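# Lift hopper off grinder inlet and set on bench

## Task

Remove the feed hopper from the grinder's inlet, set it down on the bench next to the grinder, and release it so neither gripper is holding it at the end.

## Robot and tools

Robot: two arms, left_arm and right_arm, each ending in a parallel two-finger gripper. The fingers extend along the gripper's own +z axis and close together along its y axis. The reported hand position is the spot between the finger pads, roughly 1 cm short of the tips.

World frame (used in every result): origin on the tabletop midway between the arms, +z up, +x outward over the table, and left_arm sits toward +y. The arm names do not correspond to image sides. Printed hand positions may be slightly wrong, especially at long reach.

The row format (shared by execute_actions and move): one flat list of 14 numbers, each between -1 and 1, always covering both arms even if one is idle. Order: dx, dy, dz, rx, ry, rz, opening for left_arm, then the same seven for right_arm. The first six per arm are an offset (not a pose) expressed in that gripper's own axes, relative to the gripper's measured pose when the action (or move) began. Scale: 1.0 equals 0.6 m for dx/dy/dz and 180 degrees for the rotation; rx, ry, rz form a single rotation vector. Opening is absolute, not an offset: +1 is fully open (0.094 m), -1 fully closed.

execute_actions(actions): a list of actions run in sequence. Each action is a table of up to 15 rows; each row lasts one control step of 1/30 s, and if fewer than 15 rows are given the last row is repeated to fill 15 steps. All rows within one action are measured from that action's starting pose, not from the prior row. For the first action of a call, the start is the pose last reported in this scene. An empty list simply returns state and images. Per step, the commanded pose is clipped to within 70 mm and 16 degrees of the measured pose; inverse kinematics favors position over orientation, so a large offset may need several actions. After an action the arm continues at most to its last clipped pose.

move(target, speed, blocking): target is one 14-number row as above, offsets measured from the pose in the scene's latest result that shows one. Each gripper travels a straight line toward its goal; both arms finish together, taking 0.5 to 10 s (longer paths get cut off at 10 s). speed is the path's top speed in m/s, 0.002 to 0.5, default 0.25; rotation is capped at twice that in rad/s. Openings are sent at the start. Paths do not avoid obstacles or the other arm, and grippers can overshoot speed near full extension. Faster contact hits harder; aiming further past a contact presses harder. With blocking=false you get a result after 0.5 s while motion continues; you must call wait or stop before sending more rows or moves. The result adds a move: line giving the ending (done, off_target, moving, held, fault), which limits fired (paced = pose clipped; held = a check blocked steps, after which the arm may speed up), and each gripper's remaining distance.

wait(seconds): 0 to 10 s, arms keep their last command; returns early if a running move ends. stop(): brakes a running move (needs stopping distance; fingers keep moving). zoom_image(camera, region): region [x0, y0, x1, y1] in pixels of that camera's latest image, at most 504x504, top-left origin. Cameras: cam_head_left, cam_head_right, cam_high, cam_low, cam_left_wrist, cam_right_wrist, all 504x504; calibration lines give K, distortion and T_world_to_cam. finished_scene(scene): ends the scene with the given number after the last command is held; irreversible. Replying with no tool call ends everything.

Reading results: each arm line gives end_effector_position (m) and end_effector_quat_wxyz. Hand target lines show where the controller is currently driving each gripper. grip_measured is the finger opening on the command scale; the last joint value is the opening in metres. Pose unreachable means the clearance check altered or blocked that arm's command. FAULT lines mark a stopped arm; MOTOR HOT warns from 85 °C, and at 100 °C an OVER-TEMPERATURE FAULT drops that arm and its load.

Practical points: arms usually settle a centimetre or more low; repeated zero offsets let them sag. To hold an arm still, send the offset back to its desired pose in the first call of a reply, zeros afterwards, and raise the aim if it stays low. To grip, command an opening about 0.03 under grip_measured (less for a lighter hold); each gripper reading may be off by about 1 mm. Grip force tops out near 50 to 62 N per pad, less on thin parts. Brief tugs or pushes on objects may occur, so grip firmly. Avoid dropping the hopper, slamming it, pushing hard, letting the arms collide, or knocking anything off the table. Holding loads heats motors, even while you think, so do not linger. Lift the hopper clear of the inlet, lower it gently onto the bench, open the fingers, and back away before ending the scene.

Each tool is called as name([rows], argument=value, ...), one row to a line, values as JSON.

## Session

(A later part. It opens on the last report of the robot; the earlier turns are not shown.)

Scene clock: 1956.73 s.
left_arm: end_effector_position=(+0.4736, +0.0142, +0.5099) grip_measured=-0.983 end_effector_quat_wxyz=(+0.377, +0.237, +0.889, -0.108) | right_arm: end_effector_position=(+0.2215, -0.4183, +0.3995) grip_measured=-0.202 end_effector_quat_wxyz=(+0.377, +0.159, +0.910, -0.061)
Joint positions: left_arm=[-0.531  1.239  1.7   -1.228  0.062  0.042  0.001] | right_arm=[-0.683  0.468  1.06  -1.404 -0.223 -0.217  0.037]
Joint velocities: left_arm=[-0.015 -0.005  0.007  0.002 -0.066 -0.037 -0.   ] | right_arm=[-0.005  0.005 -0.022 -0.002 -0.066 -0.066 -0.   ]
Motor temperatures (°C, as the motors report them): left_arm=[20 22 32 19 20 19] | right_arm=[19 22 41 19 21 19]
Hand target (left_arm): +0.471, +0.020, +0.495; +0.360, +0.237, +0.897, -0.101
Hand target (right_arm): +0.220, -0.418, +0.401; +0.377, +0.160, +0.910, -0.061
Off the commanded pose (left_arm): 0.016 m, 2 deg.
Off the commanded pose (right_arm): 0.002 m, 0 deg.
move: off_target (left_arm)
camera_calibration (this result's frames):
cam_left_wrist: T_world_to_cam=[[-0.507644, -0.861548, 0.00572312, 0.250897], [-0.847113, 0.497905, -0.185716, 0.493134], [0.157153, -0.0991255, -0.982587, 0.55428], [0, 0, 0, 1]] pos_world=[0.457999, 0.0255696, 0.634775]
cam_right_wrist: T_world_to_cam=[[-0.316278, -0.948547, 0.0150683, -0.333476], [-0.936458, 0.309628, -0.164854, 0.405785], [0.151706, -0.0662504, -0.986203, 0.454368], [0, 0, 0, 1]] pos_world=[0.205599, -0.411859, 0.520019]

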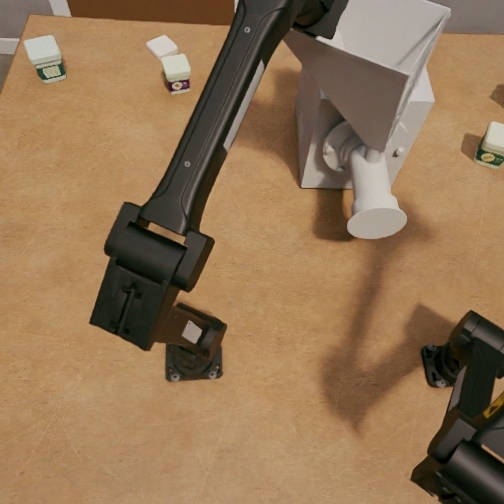

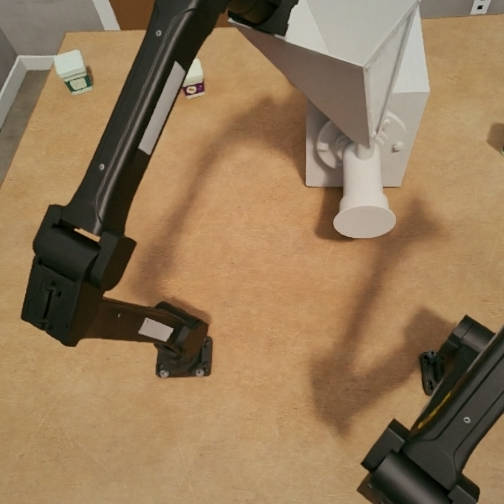

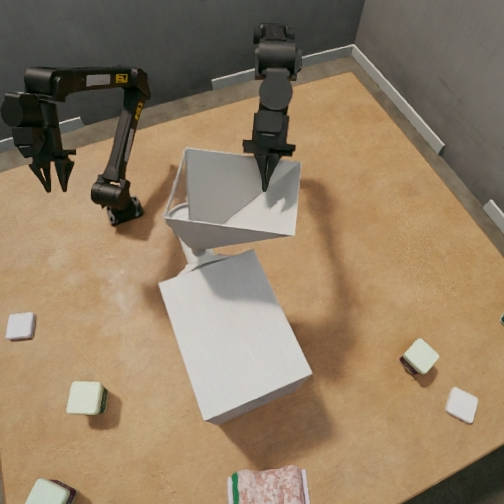

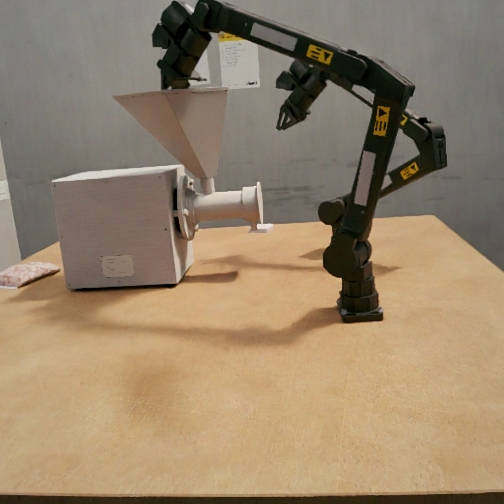

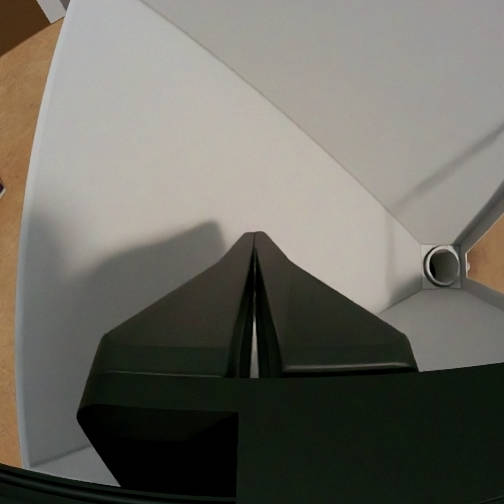

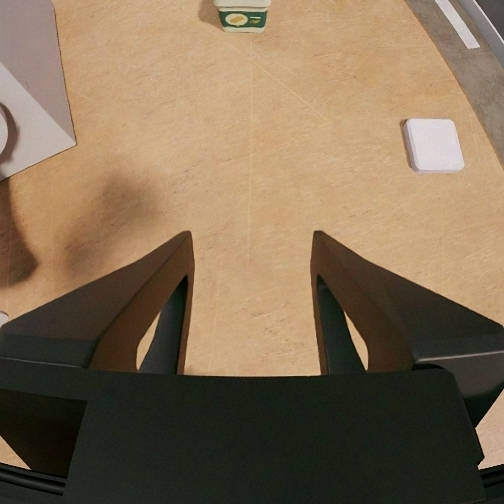

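move(target=[0.0827, -0.0368, -0.0492, 0, 0.015, 0, -1, 0, 0, -0.003, 0, 0, 0, -0.2], speed=0.05)

Scene clock: 1983.47 s.
left_arm: end_effector_position=(+0.4265, +0.0247, +0.5218) grip_measured=-0.983 end_effector_quat_wxyz=(+0.395, +0.230, +0.882, -0.109) | right_arm: end_effector_position=(+0.2216, -0.4182, +0.3995) grip_measured=-0.202 end_effector_quat_wxyz=(+0.377, +0.159, +0.910, -0.061)
Joint positions: left_arm=[-0.573  1.117  1.62  -1.229  0.023  0.005  0.001] | right_arm=[-0.683  0.468  1.06  -1.404 -0.223 -0.217  0.037]
Joint velocities: left_arm=[-0.024  0.015  0.002  0.002  0.007  0.037  0.001] | right_arm=[-0.005  0.005 -0.002 -0.007 -0.022  0.051 -0.001]
Motor temperatures (°C, as the motors report them): left_arm=[20 22 29 19 20 19] | right_arm=[19 22 41 19 20 19]
Hand target (left_arm): +0.415, +0.024, +0.495; +0.356, +0.240, +0.897, -0.102
Hand target (right_arm): +0.220, -0.418, +0.401; +0.377, +0.159, +0.910, -0.061
Off the commanded pose (left_arm): 0.030 m, 5 deg.
Off the commanded pose (right_arm): 0.002 m, 0 deg.
move: off_target (left_arm)
camera_calibration (this result's frames):
cam_left_wrist: T_world_to_cam=[[-0.497311, -0.867566, 0.00327291, 0.232914], [-0.845653, 0.4839, -0.225195, 0.470512], [0.193788, -0.114759, -0.974308, 0.554872], [0, 0, 0, 1]] pos_world=[0.406193, 0.0380644, 0.645811]
cam_right_wrist: T_world_to_cam=[[-0.316032, -0.948633, 0.0148063, -0.333399], [-0.936511, 0.309419, -0.164943, 0.405758], [0.151889, -0.0659934, -0.986192, 0.45444], [0, 0, 0, 1]] pos_world=[0.205608, -0.411833, 0.520028]

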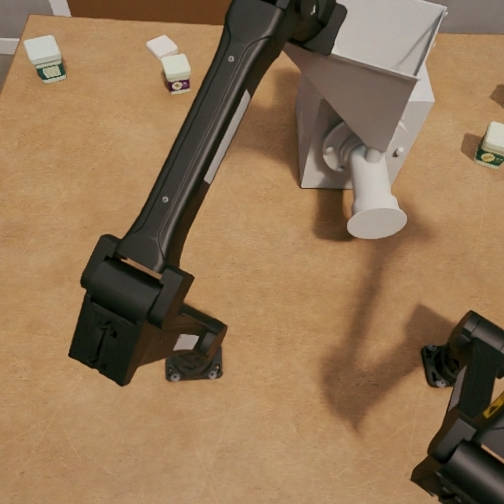

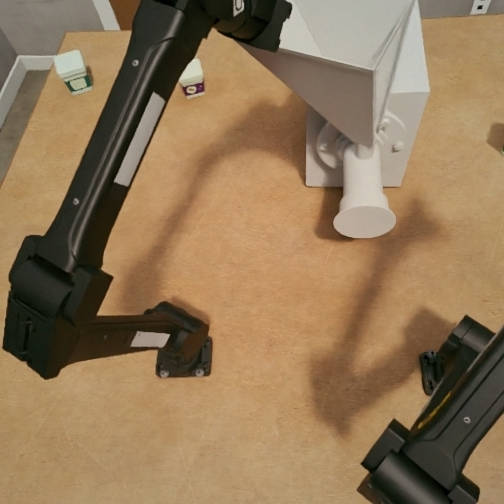

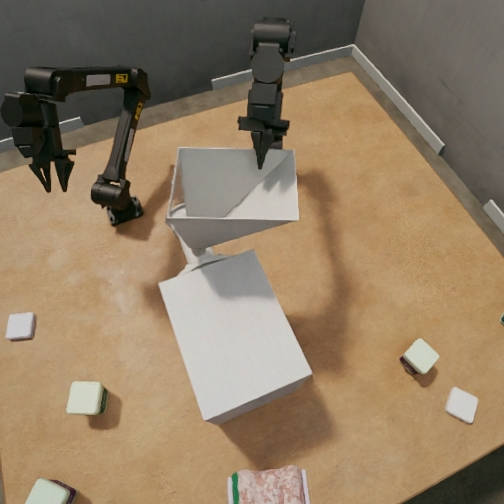

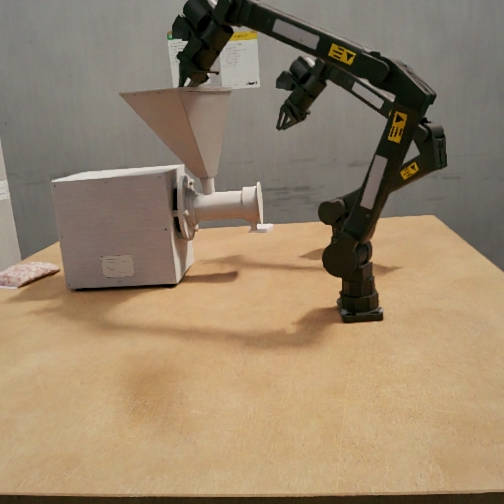

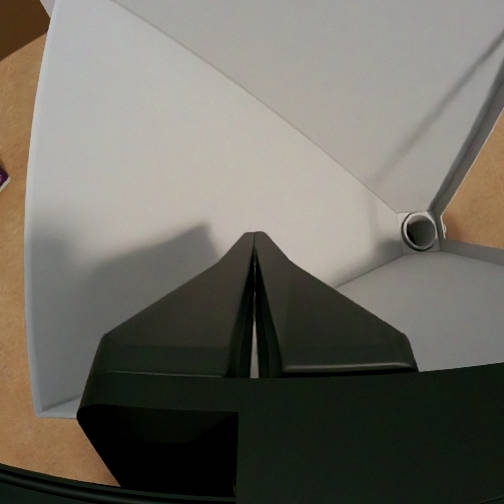

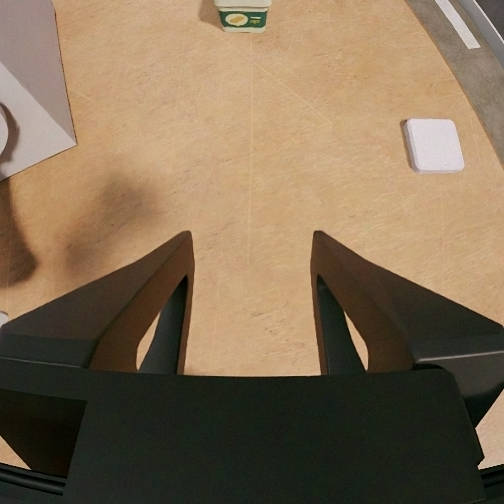

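move(target=[-0.0285, -0.0172, -0.1010, 0.1547, 0.0460, 0.1636, 1, 0, 0, -0.003, 0, 0, 0, -0.2], speed=0.1)

Scene clock: 2040.77 s.
left_arm: end_effector_position=(+0.3917, +0.0260, +0.5518) grip_measured=+1.000 end_effector_quat_wxyz=(+0.293, +0.521, +0.777, -0.198) | right_arm: end_effector_position=(+0.2216, -0.4181, +0.3995) grip_measured=-0.202 end_effector_quat_wxyz=(+0.377, +0.159, +0.910, -0.061)
Joint positions: left_arm=[-0.406  1.285  1.937 -1.699  0.523  0.71   0.094] | right_arm=[-0.683  0.468  1.06  -1.404 -0.224 -0.217  0.037]
Joint velocities: left_arm=[-0.005  0.005 -0.007 -0.017 -0.007 -0.022  0.   ] | right_arm=[-0.024  0.005 -0.002 -0.007 -0.007 -0.007  0.   ]
Motor temperatures (°C, as the motors report them): left_arm=[20 22 29 19 20 19] | right_arm=[19 22 40 19 20 19]
Hand target (left_arm): +0.389, +0.032, +0.574; +0.317, +0.524, +0.767, -0.189
Hand target (right_arm): +0.220, -0.418, +0.401; +0.377, +0.159, +0.910, -0.061
Off the commanded pose (left_arm): 0.024 m, 3 deg.
Off the commanded pose (right_arm): 0.002 m, 0 deg.
joint sent to its limit (left arm) — the command would take joint 4 (wrist pitch) past its lower limit, so that joint was sent only as far as its limit.
move: off_target (left_arm)
camera_calibration (this result's frames):
cam_left_wrist: T_world_to_cam=[[-0.928022, -0.372493, -0.00500383, 0.377026], [-0.369991, 0.923185, -0.104094, 0.182699], [0.0433937, -0.0947499, -0.994555, 0.660611], [0, 0, 0, 1]] pos_world=[0.388818, 0.0343673, 0.677918]
cam_right_wrist: T_world_to_cam=[[-0.315539, -0.948805, 0.0142823, -0.333244], [-0.936618, 0.309, -0.165121, 0.405704], [0.152255, -0.0654793, -0.98617, 0.454584], [0, 0, 0, 1]] pos_world=[0.205626, -0.41178, 0.520047]

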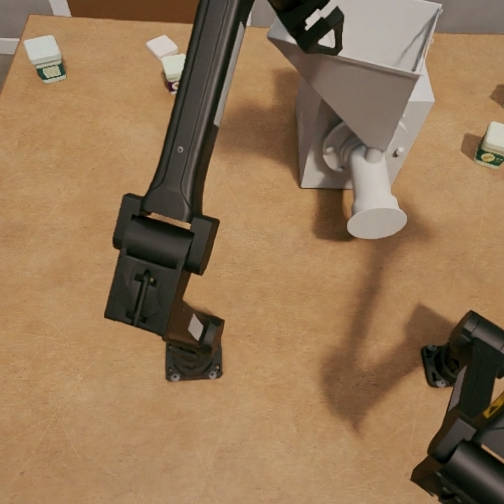

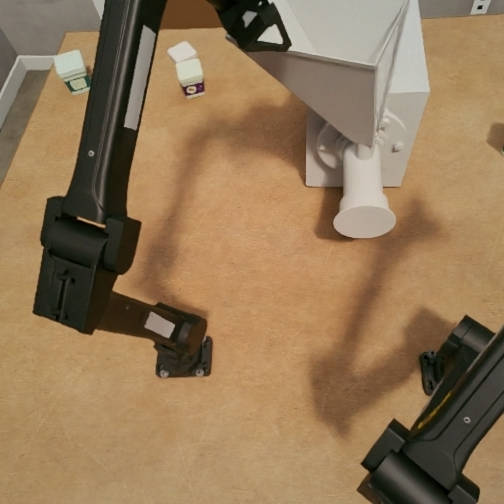

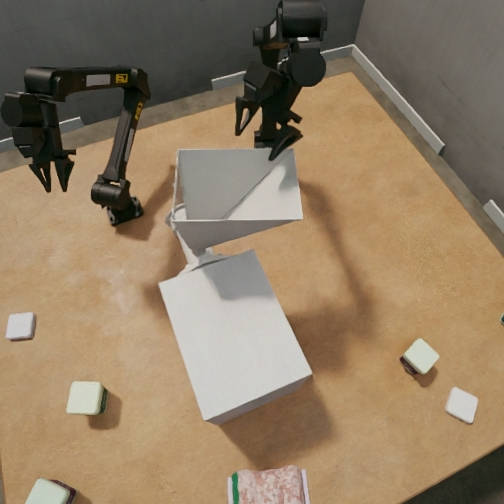

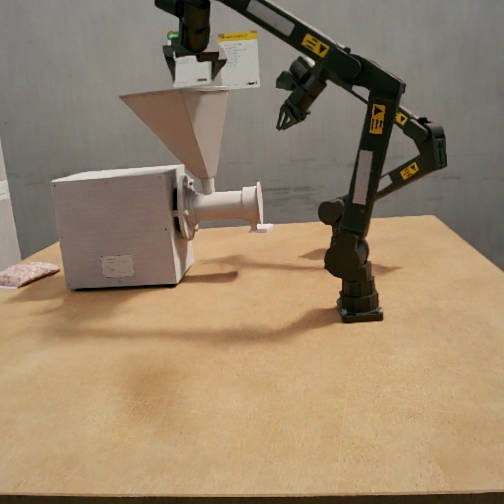

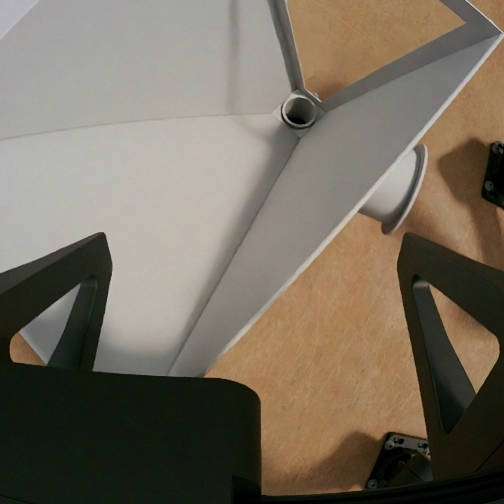

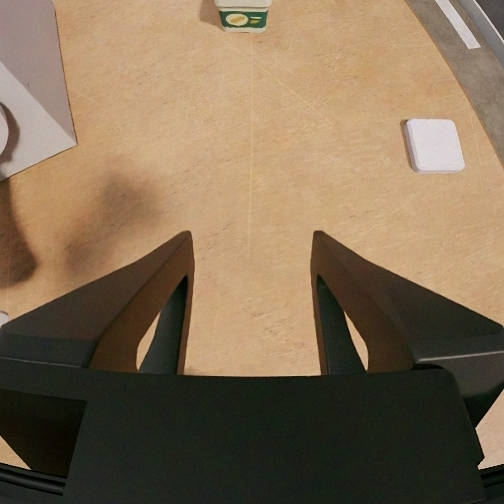

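move(target=[0.0662, 0.0002, 0.0750, 0, 0, 0, 1, 0, 0, -0.003, 0, 0, 0, -0.2], speed=0.06)

Scene clock: 2049.00 s.
left_arm: end_effector_position=(+0.3925, +0.0250, +0.5055) grip_measured=+1.000 end_effector_quat_wxyz=(+0.312, +0.533, +0.763, -0.192) | right_arm: end_effector_position=(+0.2217, -0.4180, +0.3995) grip_measured=-0.202 end_effector_quat_wxyz=(+0.377, +0.159, +0.910, -0.060)
Joint positions: left_arm=[-0.406  1.191  1.701 -1.52   0.528  0.735  0.094] | right_arm=[-0.683  0.468  1.06  -1.404 -0.224 -0.217  0.037]
Joint velocities: left_arm=[ 0.005 -0.005 -0.012  0.002 -0.037 -0.022  0.   ] | right_arm=[-0.015 -0.024  0.002  0.002 -0.007 -0.095 -0.001]
Motor temperatures (°C, as the motors report them): left_arm=[20 22 30 19 20 19] | right_arm=[19 22 40 19 20 19]
Hand target (left_arm): +0.393, +0.026, +0.492; +0.293, +0.522, +0.776, -0.198
Hand target (right_arm): +0.220, -0.418, +0.401; +0.377, +0.159, +0.910, -0.061
Off the commanded pose (left_arm): 0.014 m, 3 deg.
Off the commanded pose (right_arm): 0.002 m, 0 deg.
move: off_target (left_arm)
camera_calibration (this result's frames):
cam_left_wrist: T_world_to_cam=[[-0.934082, -0.353868, -0.0476305, 0.400681], [-0.345443, 0.929365, -0.130194, 0.182461], [0.0903376, -0.105158, -0.990344, 0.594084], [0, 0, 0, 1]] pos_world=[0.38363, 0.034688, 0.631187]
cam_right_wrist: T_world_to_cam=[[-0.315292, -0.948891, 0.0140203, -0.333166], [-0.936671, 0.308791, -0.165211, 0.405677], [0.152438, -0.0652221, -0.986159, 0.454656], [0, 0, 0, 1]] pos_world=[0.205635, -0.411754, 0.520056]

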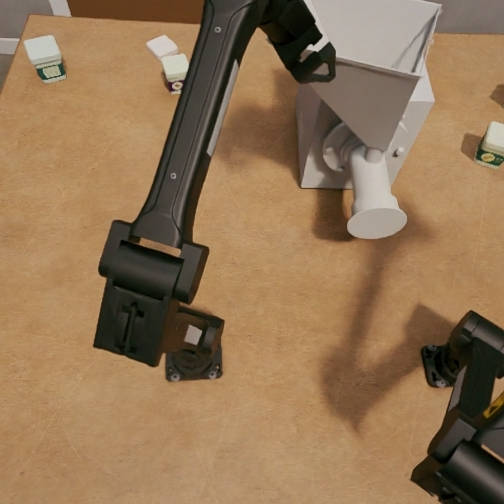

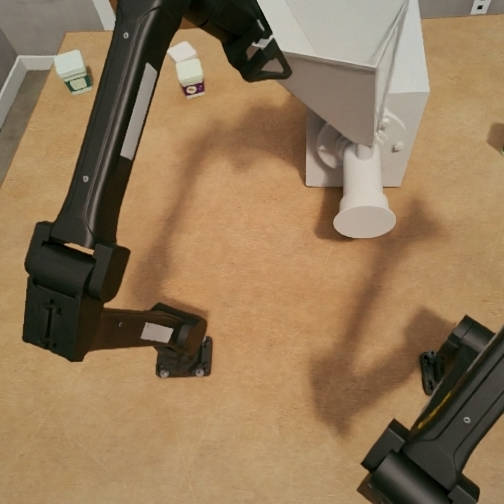

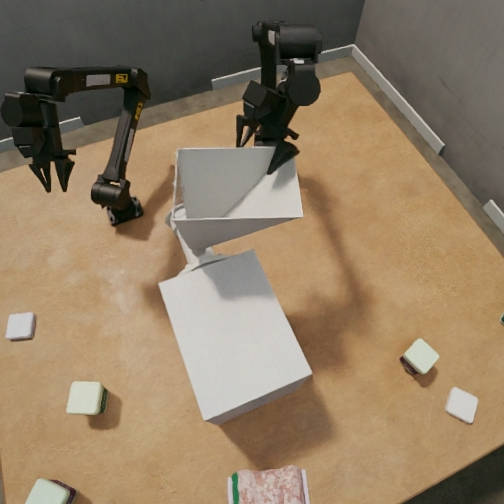

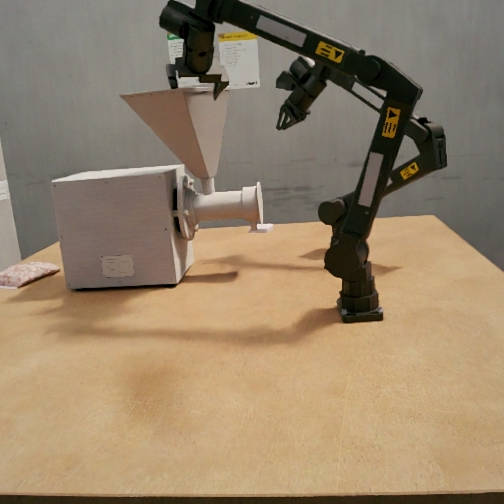

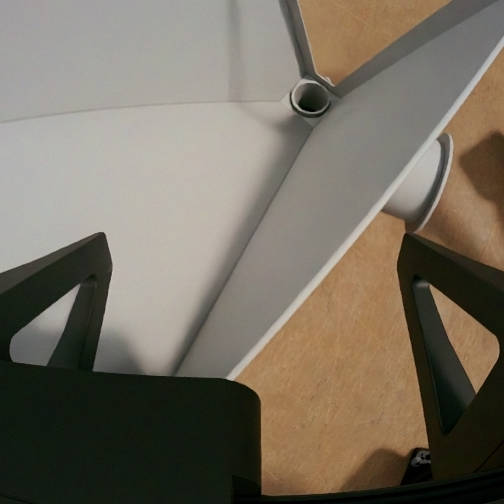

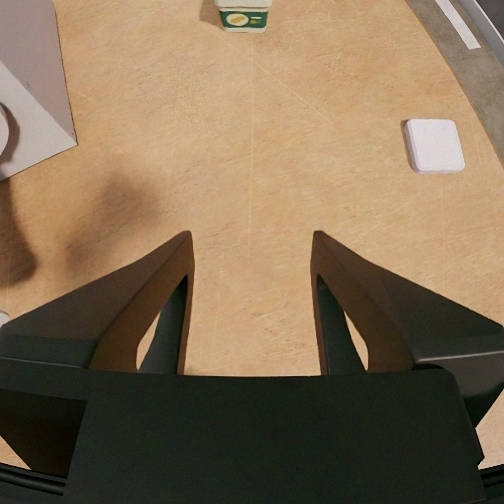

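move(target=[-0.0137, -0.1203, -0.0120, 0, 0.012, 0, 1, 0, 0, -0.003, 0, 0, 0, -0.2], speed=0.05)

Scene clock: 2061.80 s.
left_arm: end_effector_position=(+0.3368, +0.0003, +0.5081) grip_measured=+1.000 end_effector_quat_wxyz=(+0.300, +0.540, +0.766, -0.175) | right_arm: end_effector_position=(+0.2217, -0.4179, +0.3995) grip_measured=-0.202 end_effector_quat_wxyz=(+0.377, +0.159, +0.910, -0.060)
Joint positions: left_arm=[-0.574  1.102  1.654 -1.521  0.404  0.605  0.094] | right_arm=[-0.683  0.468  1.06  -1.404 -0.225 -0.217  0.037]
Joint velocities: left_arm=[-0.005 -0.005 -0.002  0.002 -0.037 -0.037  0.   ] | right_arm=[ 0.005 -0.005 -0.002 -0.002 -0.007  0.007 -0.   ]
Motor temperatures (°C, as the motors report them): left_arm=[20 22 29 19 20 19] | right_arm=[19 21 40 19 20 19]
Hand target (left_arm): +0.326, +0.000, +0.512; +0.298, +0.536, +0.768, -0.181
Hand target (right_arm): +0.220, -0.418, +0.401; +0.377, +0.159, +0.910, -0.060
Off the commanded pose (left_arm): 0.013 m, 1 deg.
Off the commanded pose (right_arm): 0.002 m, 0 deg.
move: off_target (left_arm)
camera_calibration (this result's frames):
cam_left_wrist: T_world_to_cam=[[-0.934984, -0.349091, -0.0627651, 0.348015], [-0.343081, 0.935014, -0.0896901, 0.165131], [0.0899962, -0.0623253, -0.99399, 0.601033], [0, 0, 0, 1]] pos_world=[0.327951, 0.00454907, 0.634075]
cam_right_wrist: T_world_to_cam=[[-0.314799, -0.949062, 0.0134964, -0.33301], [-0.936778, 0.308373, -0.16539, 0.405624], [0.152803, -0.0647077, -0.986136, 0.4548], [0, 0, 0, 1]] pos_world=[0.205653, -0.411702, 0.520075]

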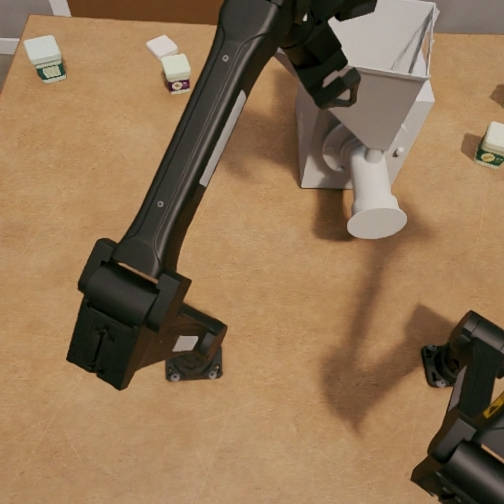

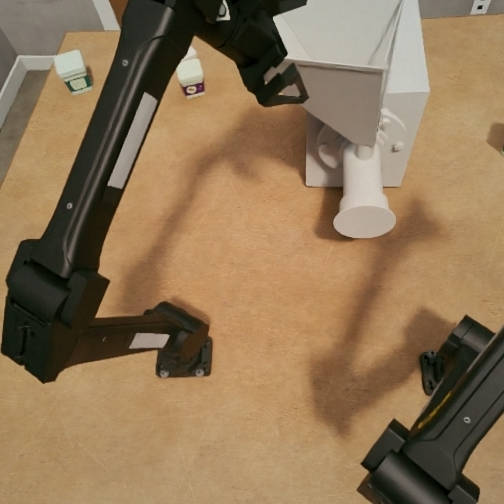

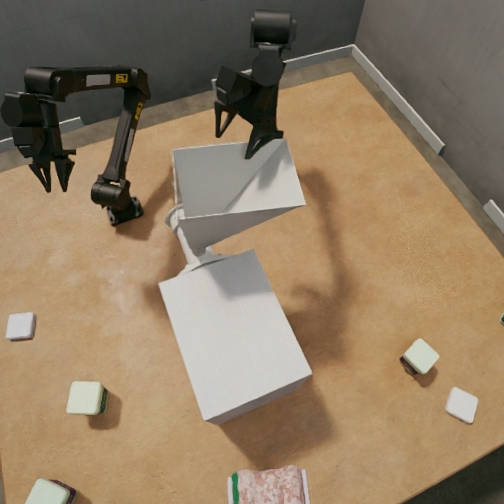

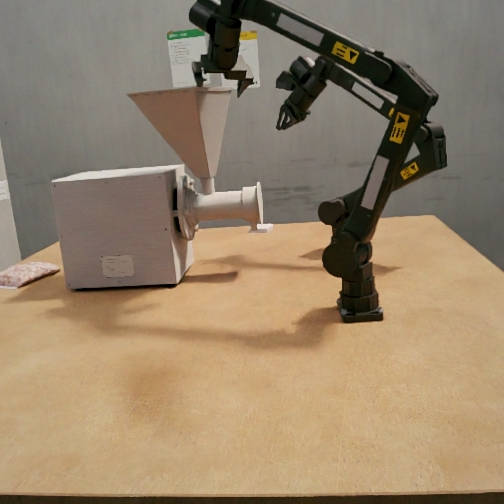

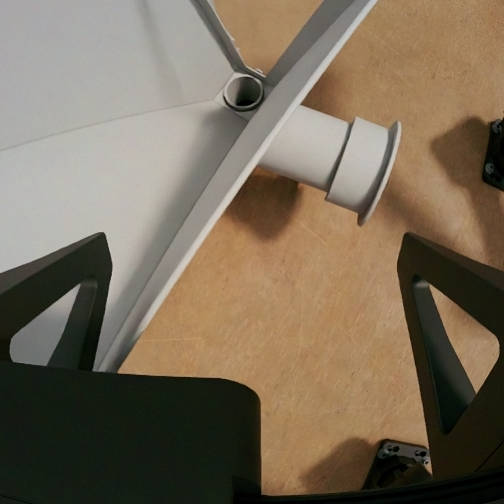

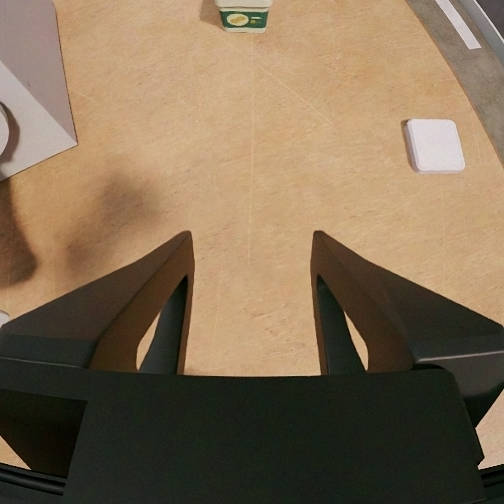

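move(target=[-0.0254, -0.1377, 0.0005, 0, 0, 0, 1, 0, 0, -0.003, 0, 0, 0, -0.2], speed=0.05)

Scene clock: 2073.17 s.
left_arm: end_effector_position=(+0.2720, -0.0369, +0.5039) grip_measured=+1.000 end_effector_quat_wxyz=(+0.291, +0.544, +0.769, -0.168) | right_arm: end_effector_position=(+0.2218, -0.4178, +0.3996) grip_measured=-0.202 end_effector_quat_wxyz=(+0.378, +0.158, +0.910, -0.060)
Joint positions: left_arm=[-0.84   1.028  1.598 -1.491  0.234  0.39   0.094] | right_arm=[-0.683  0.468  1.06  -1.404 -0.226 -0.217  0.037]
Joint velocities: left_arm=[ 0.015  0.005  0.007  0.007  0.037 -0.037  0.   ] | right_arm=[-0.005 -0.015  0.002  0.002 -0.051 -0.022 -0.   ]
Motor temperatures (°C, as the motors report them): left_arm=[20 22 29 19 20 19] | right_arm=[19 21 40 19 20 19]
Hand target (left_arm): +0.264, -0.037, +0.512; +0.300, +0.540, +0.766, -0.176
Hand target (right_arm): +0.221, -0.417, +0.401; +0.378, +0.159, +0.910, -0.060
Off the commanded pose (left_arm): 0.013 m, 1 deg.
Off the commanded pose (right_arm): 0.002 m, 0 deg.
move: off_target (left_arm)
camera_calibration (this result's frames):
cam_left_wrist: T_world_to_cam=[[-0.935957, -0.345892, -0.0659033, 0.276191], [-0.341964, 0.937529, -0.0640346, 0.164215], [0.0839353, -0.0373971, -0.995769, 0.603881], [0, 0, 0, 1]] pos_world=[0.263971, -0.0358403, 0.630044]
cam_right_wrist: T_world_to_cam=[[-0.314306, -0.949233, 0.0129727, -0.332855], [-0.936884, 0.307954, -0.165569, 0.40557], [0.153168, -0.0641931, -0.986113, 0.454944], [0, 0, 0, 1]] pos_world=[0.205671, -0.411649, 0.520093]

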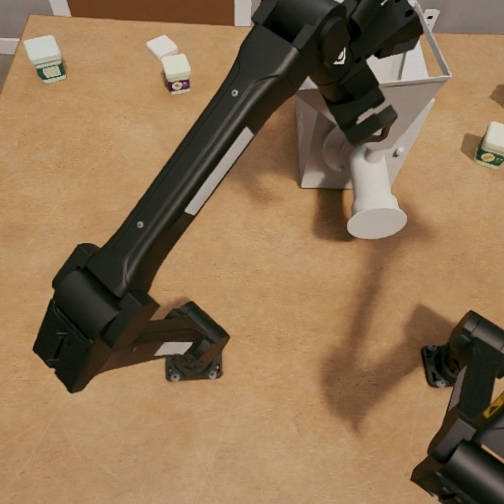

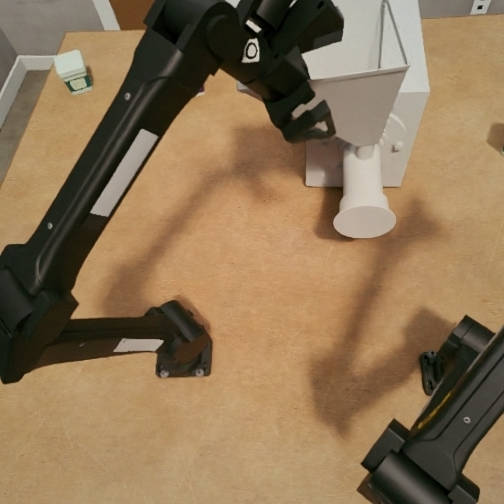

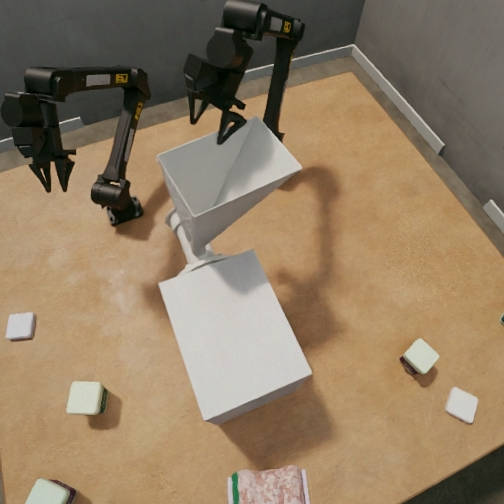

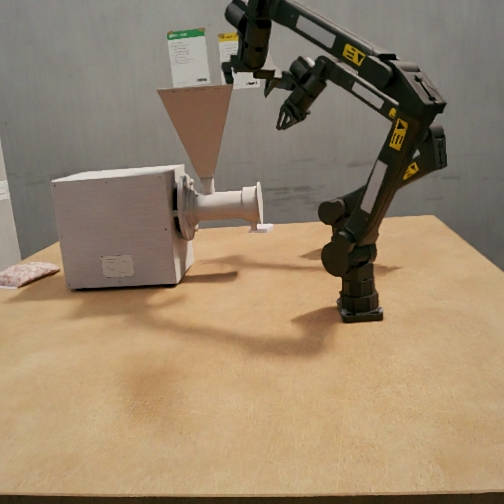

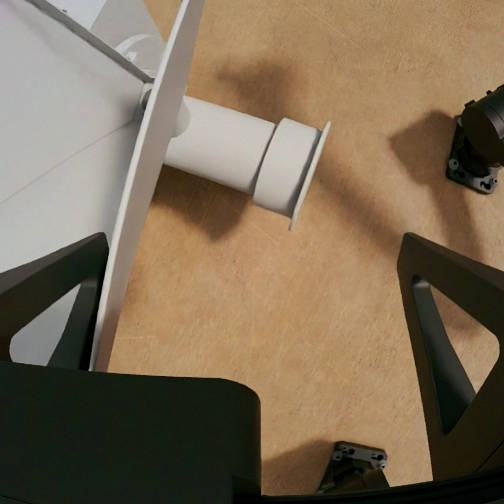

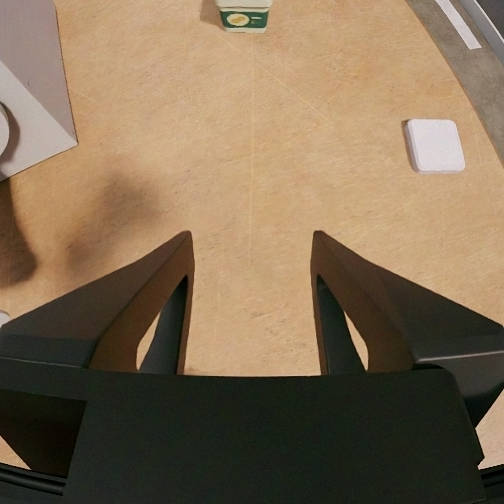

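move(target=[-0.0990, -0.1025, 0.0557, -0.0875, -0.012, -0.1075, 1, 0, 0, -0.003, 0, 0, 0, -0.2], speed=0.05)

Scene clock: 2094.37 s.
left_arm: end_effector_position=(+0.2497, -0.1101, +0.4960) grip_measured=+1.000 end_effector_quat_wxyz=(+0.345, +0.367, +0.859, -0.097) | right_arm: end_effector_position=(+0.2218, -0.4178, +0.3996) grip_measured=-0.202 end_effector_quat_wxyz=(+0.378, +0.158, +0.910, -0.060)
Joint positions: left_arm=[-1.249  1.111  1.607 -1.397 -0.322 -0.251  0.094] | right_arm=[-0.683  0.468  1.06  -1.404 -0.226 -0.217  0.037]
Joint velocities: left_arm=[-0.015 -0.005 -0.002 -0.007 -0.022 -0.125  0.   ] | right_arm=[-0.005 -0.005 -0.002 -0.022  0.007 -0.007  0.   ]
Motor temperatures (°C, as the motors report them): left_arm=[20 22 29 19 20 19] | right_arm=[19 21 40 19 20 19]
Hand target (left_arm): +0.239, -0.119, +0.511; +0.346, +0.360, +0.858, -0.120
Hand target (right_arm): +0.221, -0.417, +0.401; +0.378, +0.159, +0.910, -0.060
Off the commanded pose (left_arm): 0.023 m, 2 deg.
Off the commanded pose (right_arm): 0.002 m, 0 deg.
move: off_target (left_arm)
camera_calibration (this result's frames):
cam_left_wrist: T_world_to_cam=[[-0.700815, -0.707298, -0.09267, 0.144202], [-0.698973, 0.706822, -0.108812, 0.310631], [0.142464, -0.0114831, -0.989733, 0.58043], [0, 0, 0, 1]] pos_world=[0.235491, -0.110902, 0.621634]
cam_right_wrist: T_world_to_cam=[[-0.314059, -0.949318, 0.0127108, -0.332777], [-0.936937, 0.307745, -0.165659, 0.405543], [0.153351, -0.0639358, -0.986101, 0.455015], [0, 0, 0, 1]] pos_world=[0.20568, -0.411623, 0.520103]

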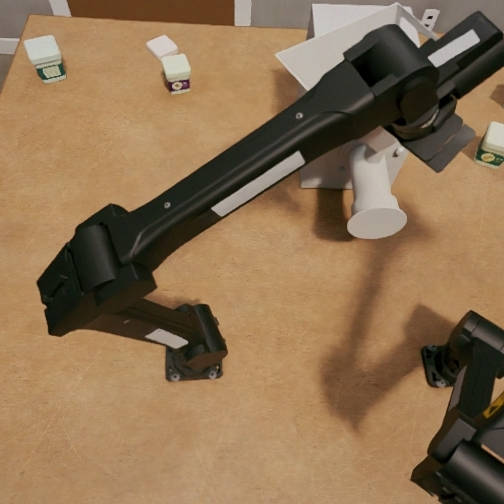

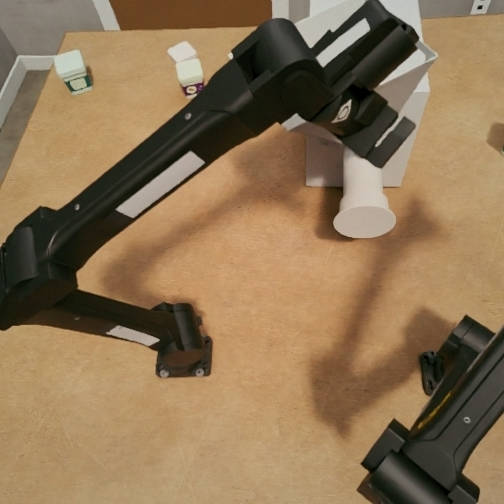

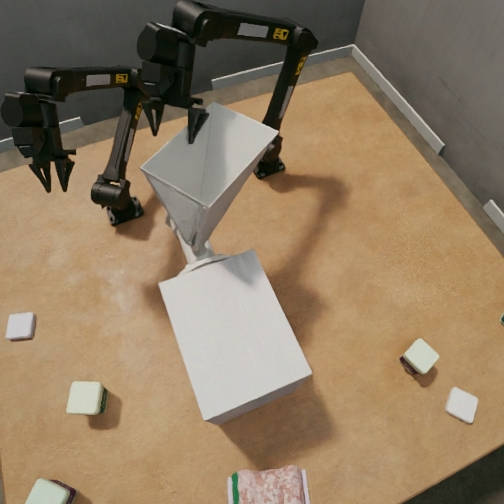

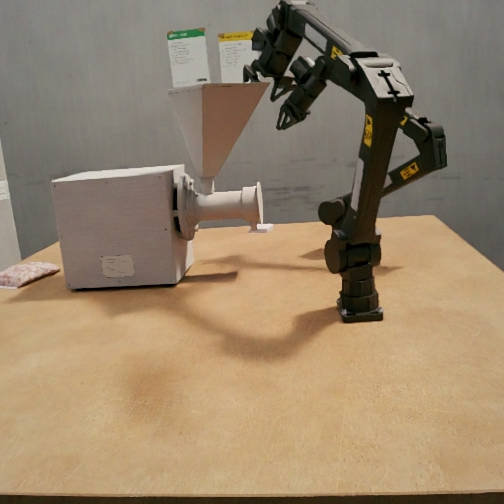

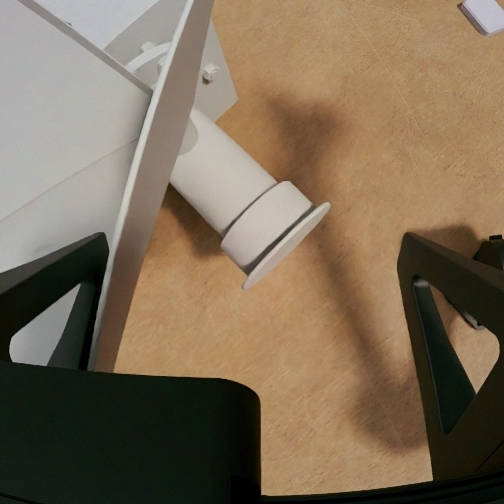

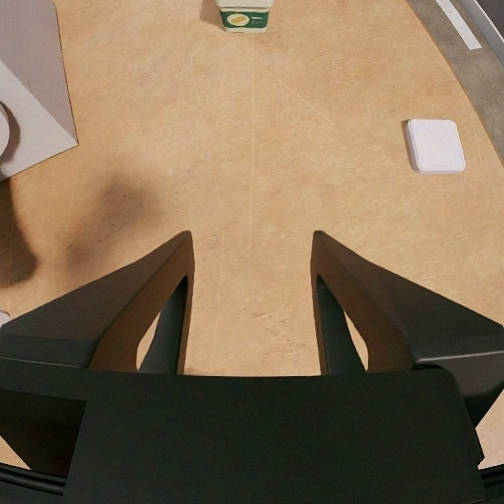

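move(target=[-0.1078, -0.1005, 0.0575, -0.1107, 0.0144, -0.1242, 1, 0, 0, -0.003, 0, 0, 0, -0.2], speed=0.05)

Scene clock: 2124.43 s.
left_arm: end_effector_position=(+0.2672, -0.1919, +0.4928) grip_measured=+1.000 end_effector_quat_wxyz=(+0.364, +0.144, +0.920, +0.004) | right_arm: end_effector_position=(+0.2219, -0.4176, +0.3996) grip_measured=-0.202 end_effector_quat_wxyz=(+0.378, +0.158, +0.910, -0.059)
Joint positions: left_arm=[-1.394  1.492  1.969 -1.703 -0.675 -0.883  0.094] | right_arm=[-0.683  0.468  1.06  -1.404 -0.227 -0.217  0.037]
Joint velocities: left_arm=[ 0.015  0.005 -0.012  0.012 -0.037 -0.037  0.   ] | right_arm=[ 0.005  0.005 -0.017  0.007 -0.066  0.051 -0.   ]
Motor temperatures (°C, as the motors report them): left_arm=[20 22 31 19 20 19] | right_arm=[19 21 40 19 20 19]
Hand target (left_arm): +0.258, -0.202, +0.508; +0.370, +0.137, +0.919, -0.022
Hand target (right_arm): +0.221, -0.417, +0.401; +0.378, +0.158, +0.910, -0.059
Off the commanded pose (left_arm): 0.022 m, 2 deg.
Off the commanded pose (right_arm): 0.002 m, 0 deg.
joint sent to its limit (left arm) — the command would take joint 4 (wrist pitch) past its lower limit, so that joint was sent only as far as its limit.
move: off_target (left_arm)
camera_calibration (this result's frames):
cam_left_wrist: T_world_to_cam=[[-0.267778, -0.956073, -0.119246, -0.0520345], [-0.952207, 0.281487, -0.118604, 0.371227], [0.14696, 0.0817872, -0.985755, 0.588488], [0, 0, 0, 1]] pos_world=[0.253067, -0.202375, 0.617929]
cam_right_wrist: T_world_to_cam=[[-0.313565, -0.949488, 0.0121872, -0.332621], [-0.937042, 0.307326, -0.165838, 0.405489], [0.153716, -0.0634209, -0.986078, 0.455159], [0, 0, 0, 1]] pos_world=[0.205697, -0.411571, 0.520121]

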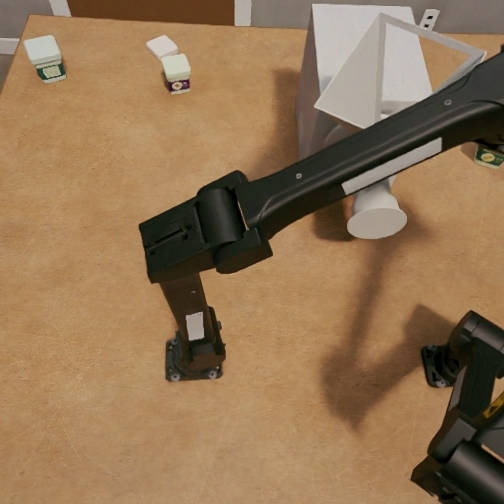

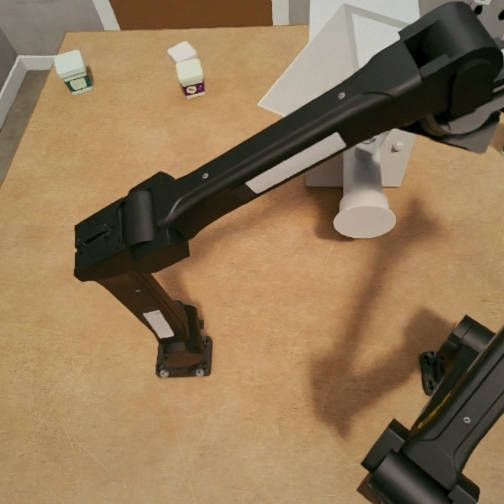

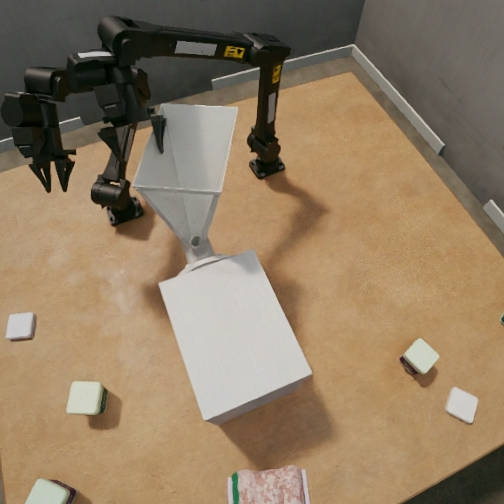

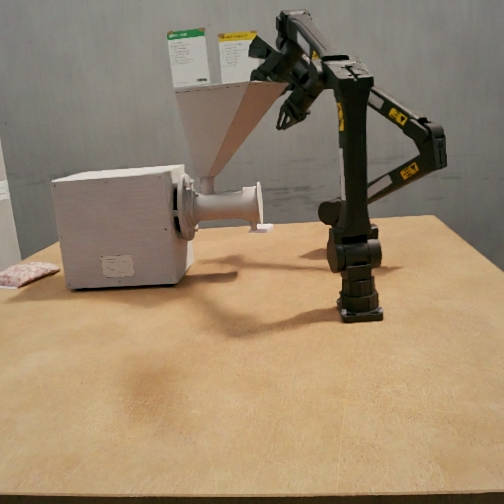

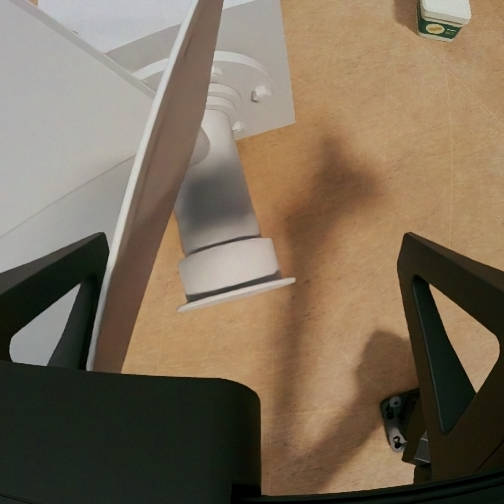

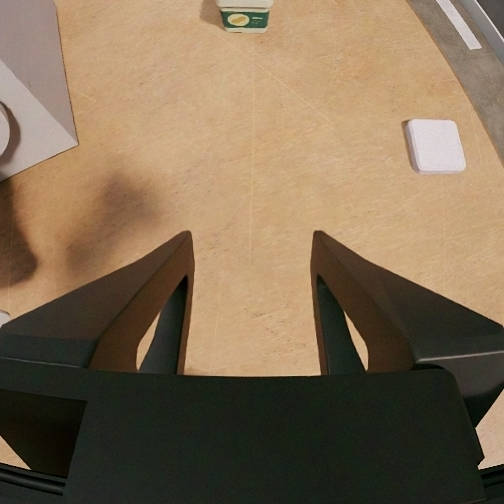

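execute_actions([
  [[0.02, -0.02, -0.12, 0, -0.04, 0, 1, 0, 0, -0.003, 0, 0, 0, -0.2]],
  [[0.0, 0.0, -0.06, 0, -0.02, 0, 1, 0, 0, 0, 0, 0, 0, -0.2]],
])

Scene clock: 2156.57 s.
left_arm: end_effector_position=(+0.1824, -0.1917, +0.5439) grip_measured=+1.000 end_effector_quat_wxyz=(+0.468, +0.185, +0.864, -0.035) | right_arm: end_effector_position=(+0.2219, -0.4175, +0.3996) grip_measured=-0.202 end_effector_quat_wxyz=(+0.378, +0.158, +0.910, -0.059)
Joint positions: left_arm=[-1.647  1.412  1.942 -1.705 -0.919 -0.949  0.094] | right_arm=[-0.683  0.468  1.06  -1.404 -0.228 -0.217  0.037]
Joint velocities: left_arm=[-0.015 -0.005  0.002 -0.007 -0.051  0.022  0.   ] | right_arm=[-0.005  0.005 -0.022  0.002  0.051  0.007 -0.001]
Motor temperatures (°C, as the motors report them): left_arm=[21 22 32 19 20 19] | right_arm=[19 21 40 19 20 19]
Hand target (left_arm): +0.182, -0.184, +0.554; +0.471, +0.174, +0.864, -0.047
Hand target (right_arm): +0.222, -0.418, +0.400; +0.378, +0.158, +0.910, -0.059
Off the commanded pose (left_arm): 0.013 m, 2 deg.
Off the commanded pose (right_arm): 0.000 m, 0 deg.
joint sent to its limit (left arm) — the command would take joint 4 (wrist pitch) past its lower limit, so that joint was sent only as far as its limit.
camera_calibration (this result's frames):
cam_left_wrist: T_world_to_cam=[[-0.354812, -0.927012, -0.121476, -0.0457853], [-0.861131, 0.37463, -0.343665, 0.42008], [0.364091, -0.0173299, -0.931202, 0.563042], [0, 0, 0, 1]] pos_world=[0.1405, -0.190061, 0.663111]
cam_right_wrist: T_world_to_cam=[[-0.313071, -0.949658, 0.0116636, -0.332465], [-0.937148, 0.306908, -0.166018, 0.405436], [0.15408, -0.0629059, -0.986054, 0.455303], [0, 0, 0, 1]] pos_world=[0.205715, -0.411519, 0.52014]

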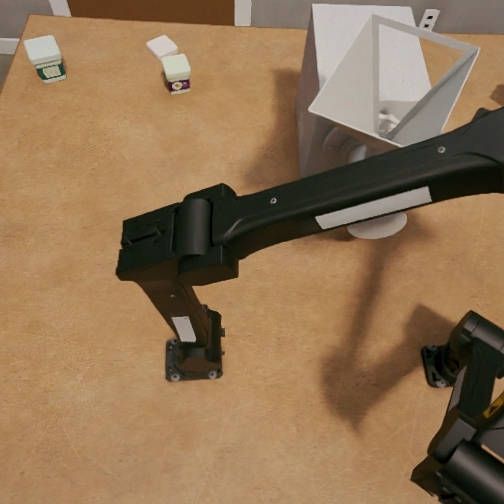

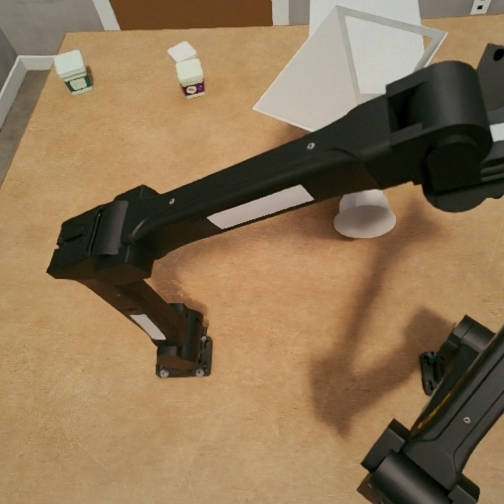

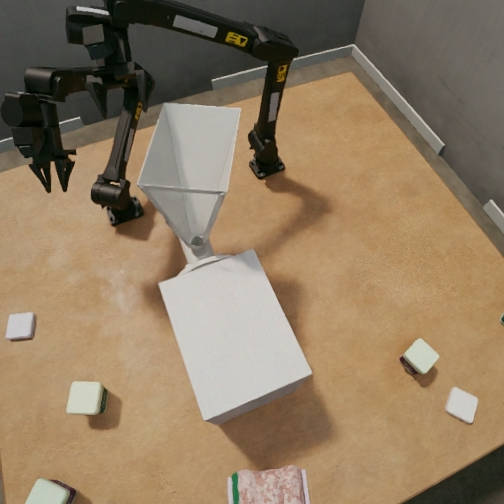

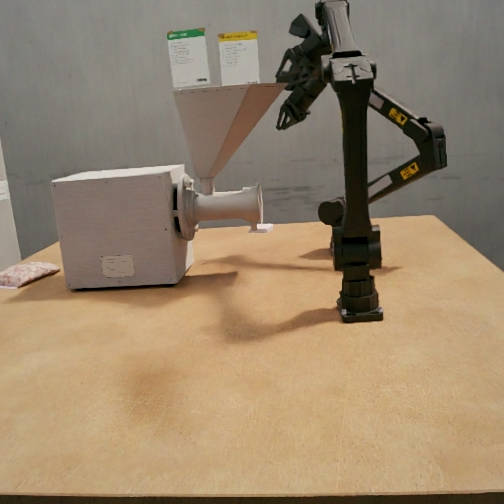

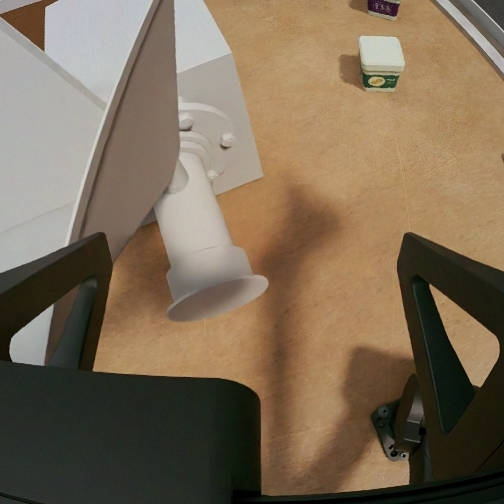

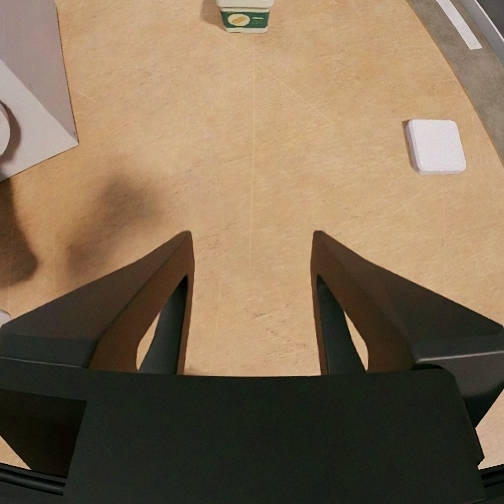

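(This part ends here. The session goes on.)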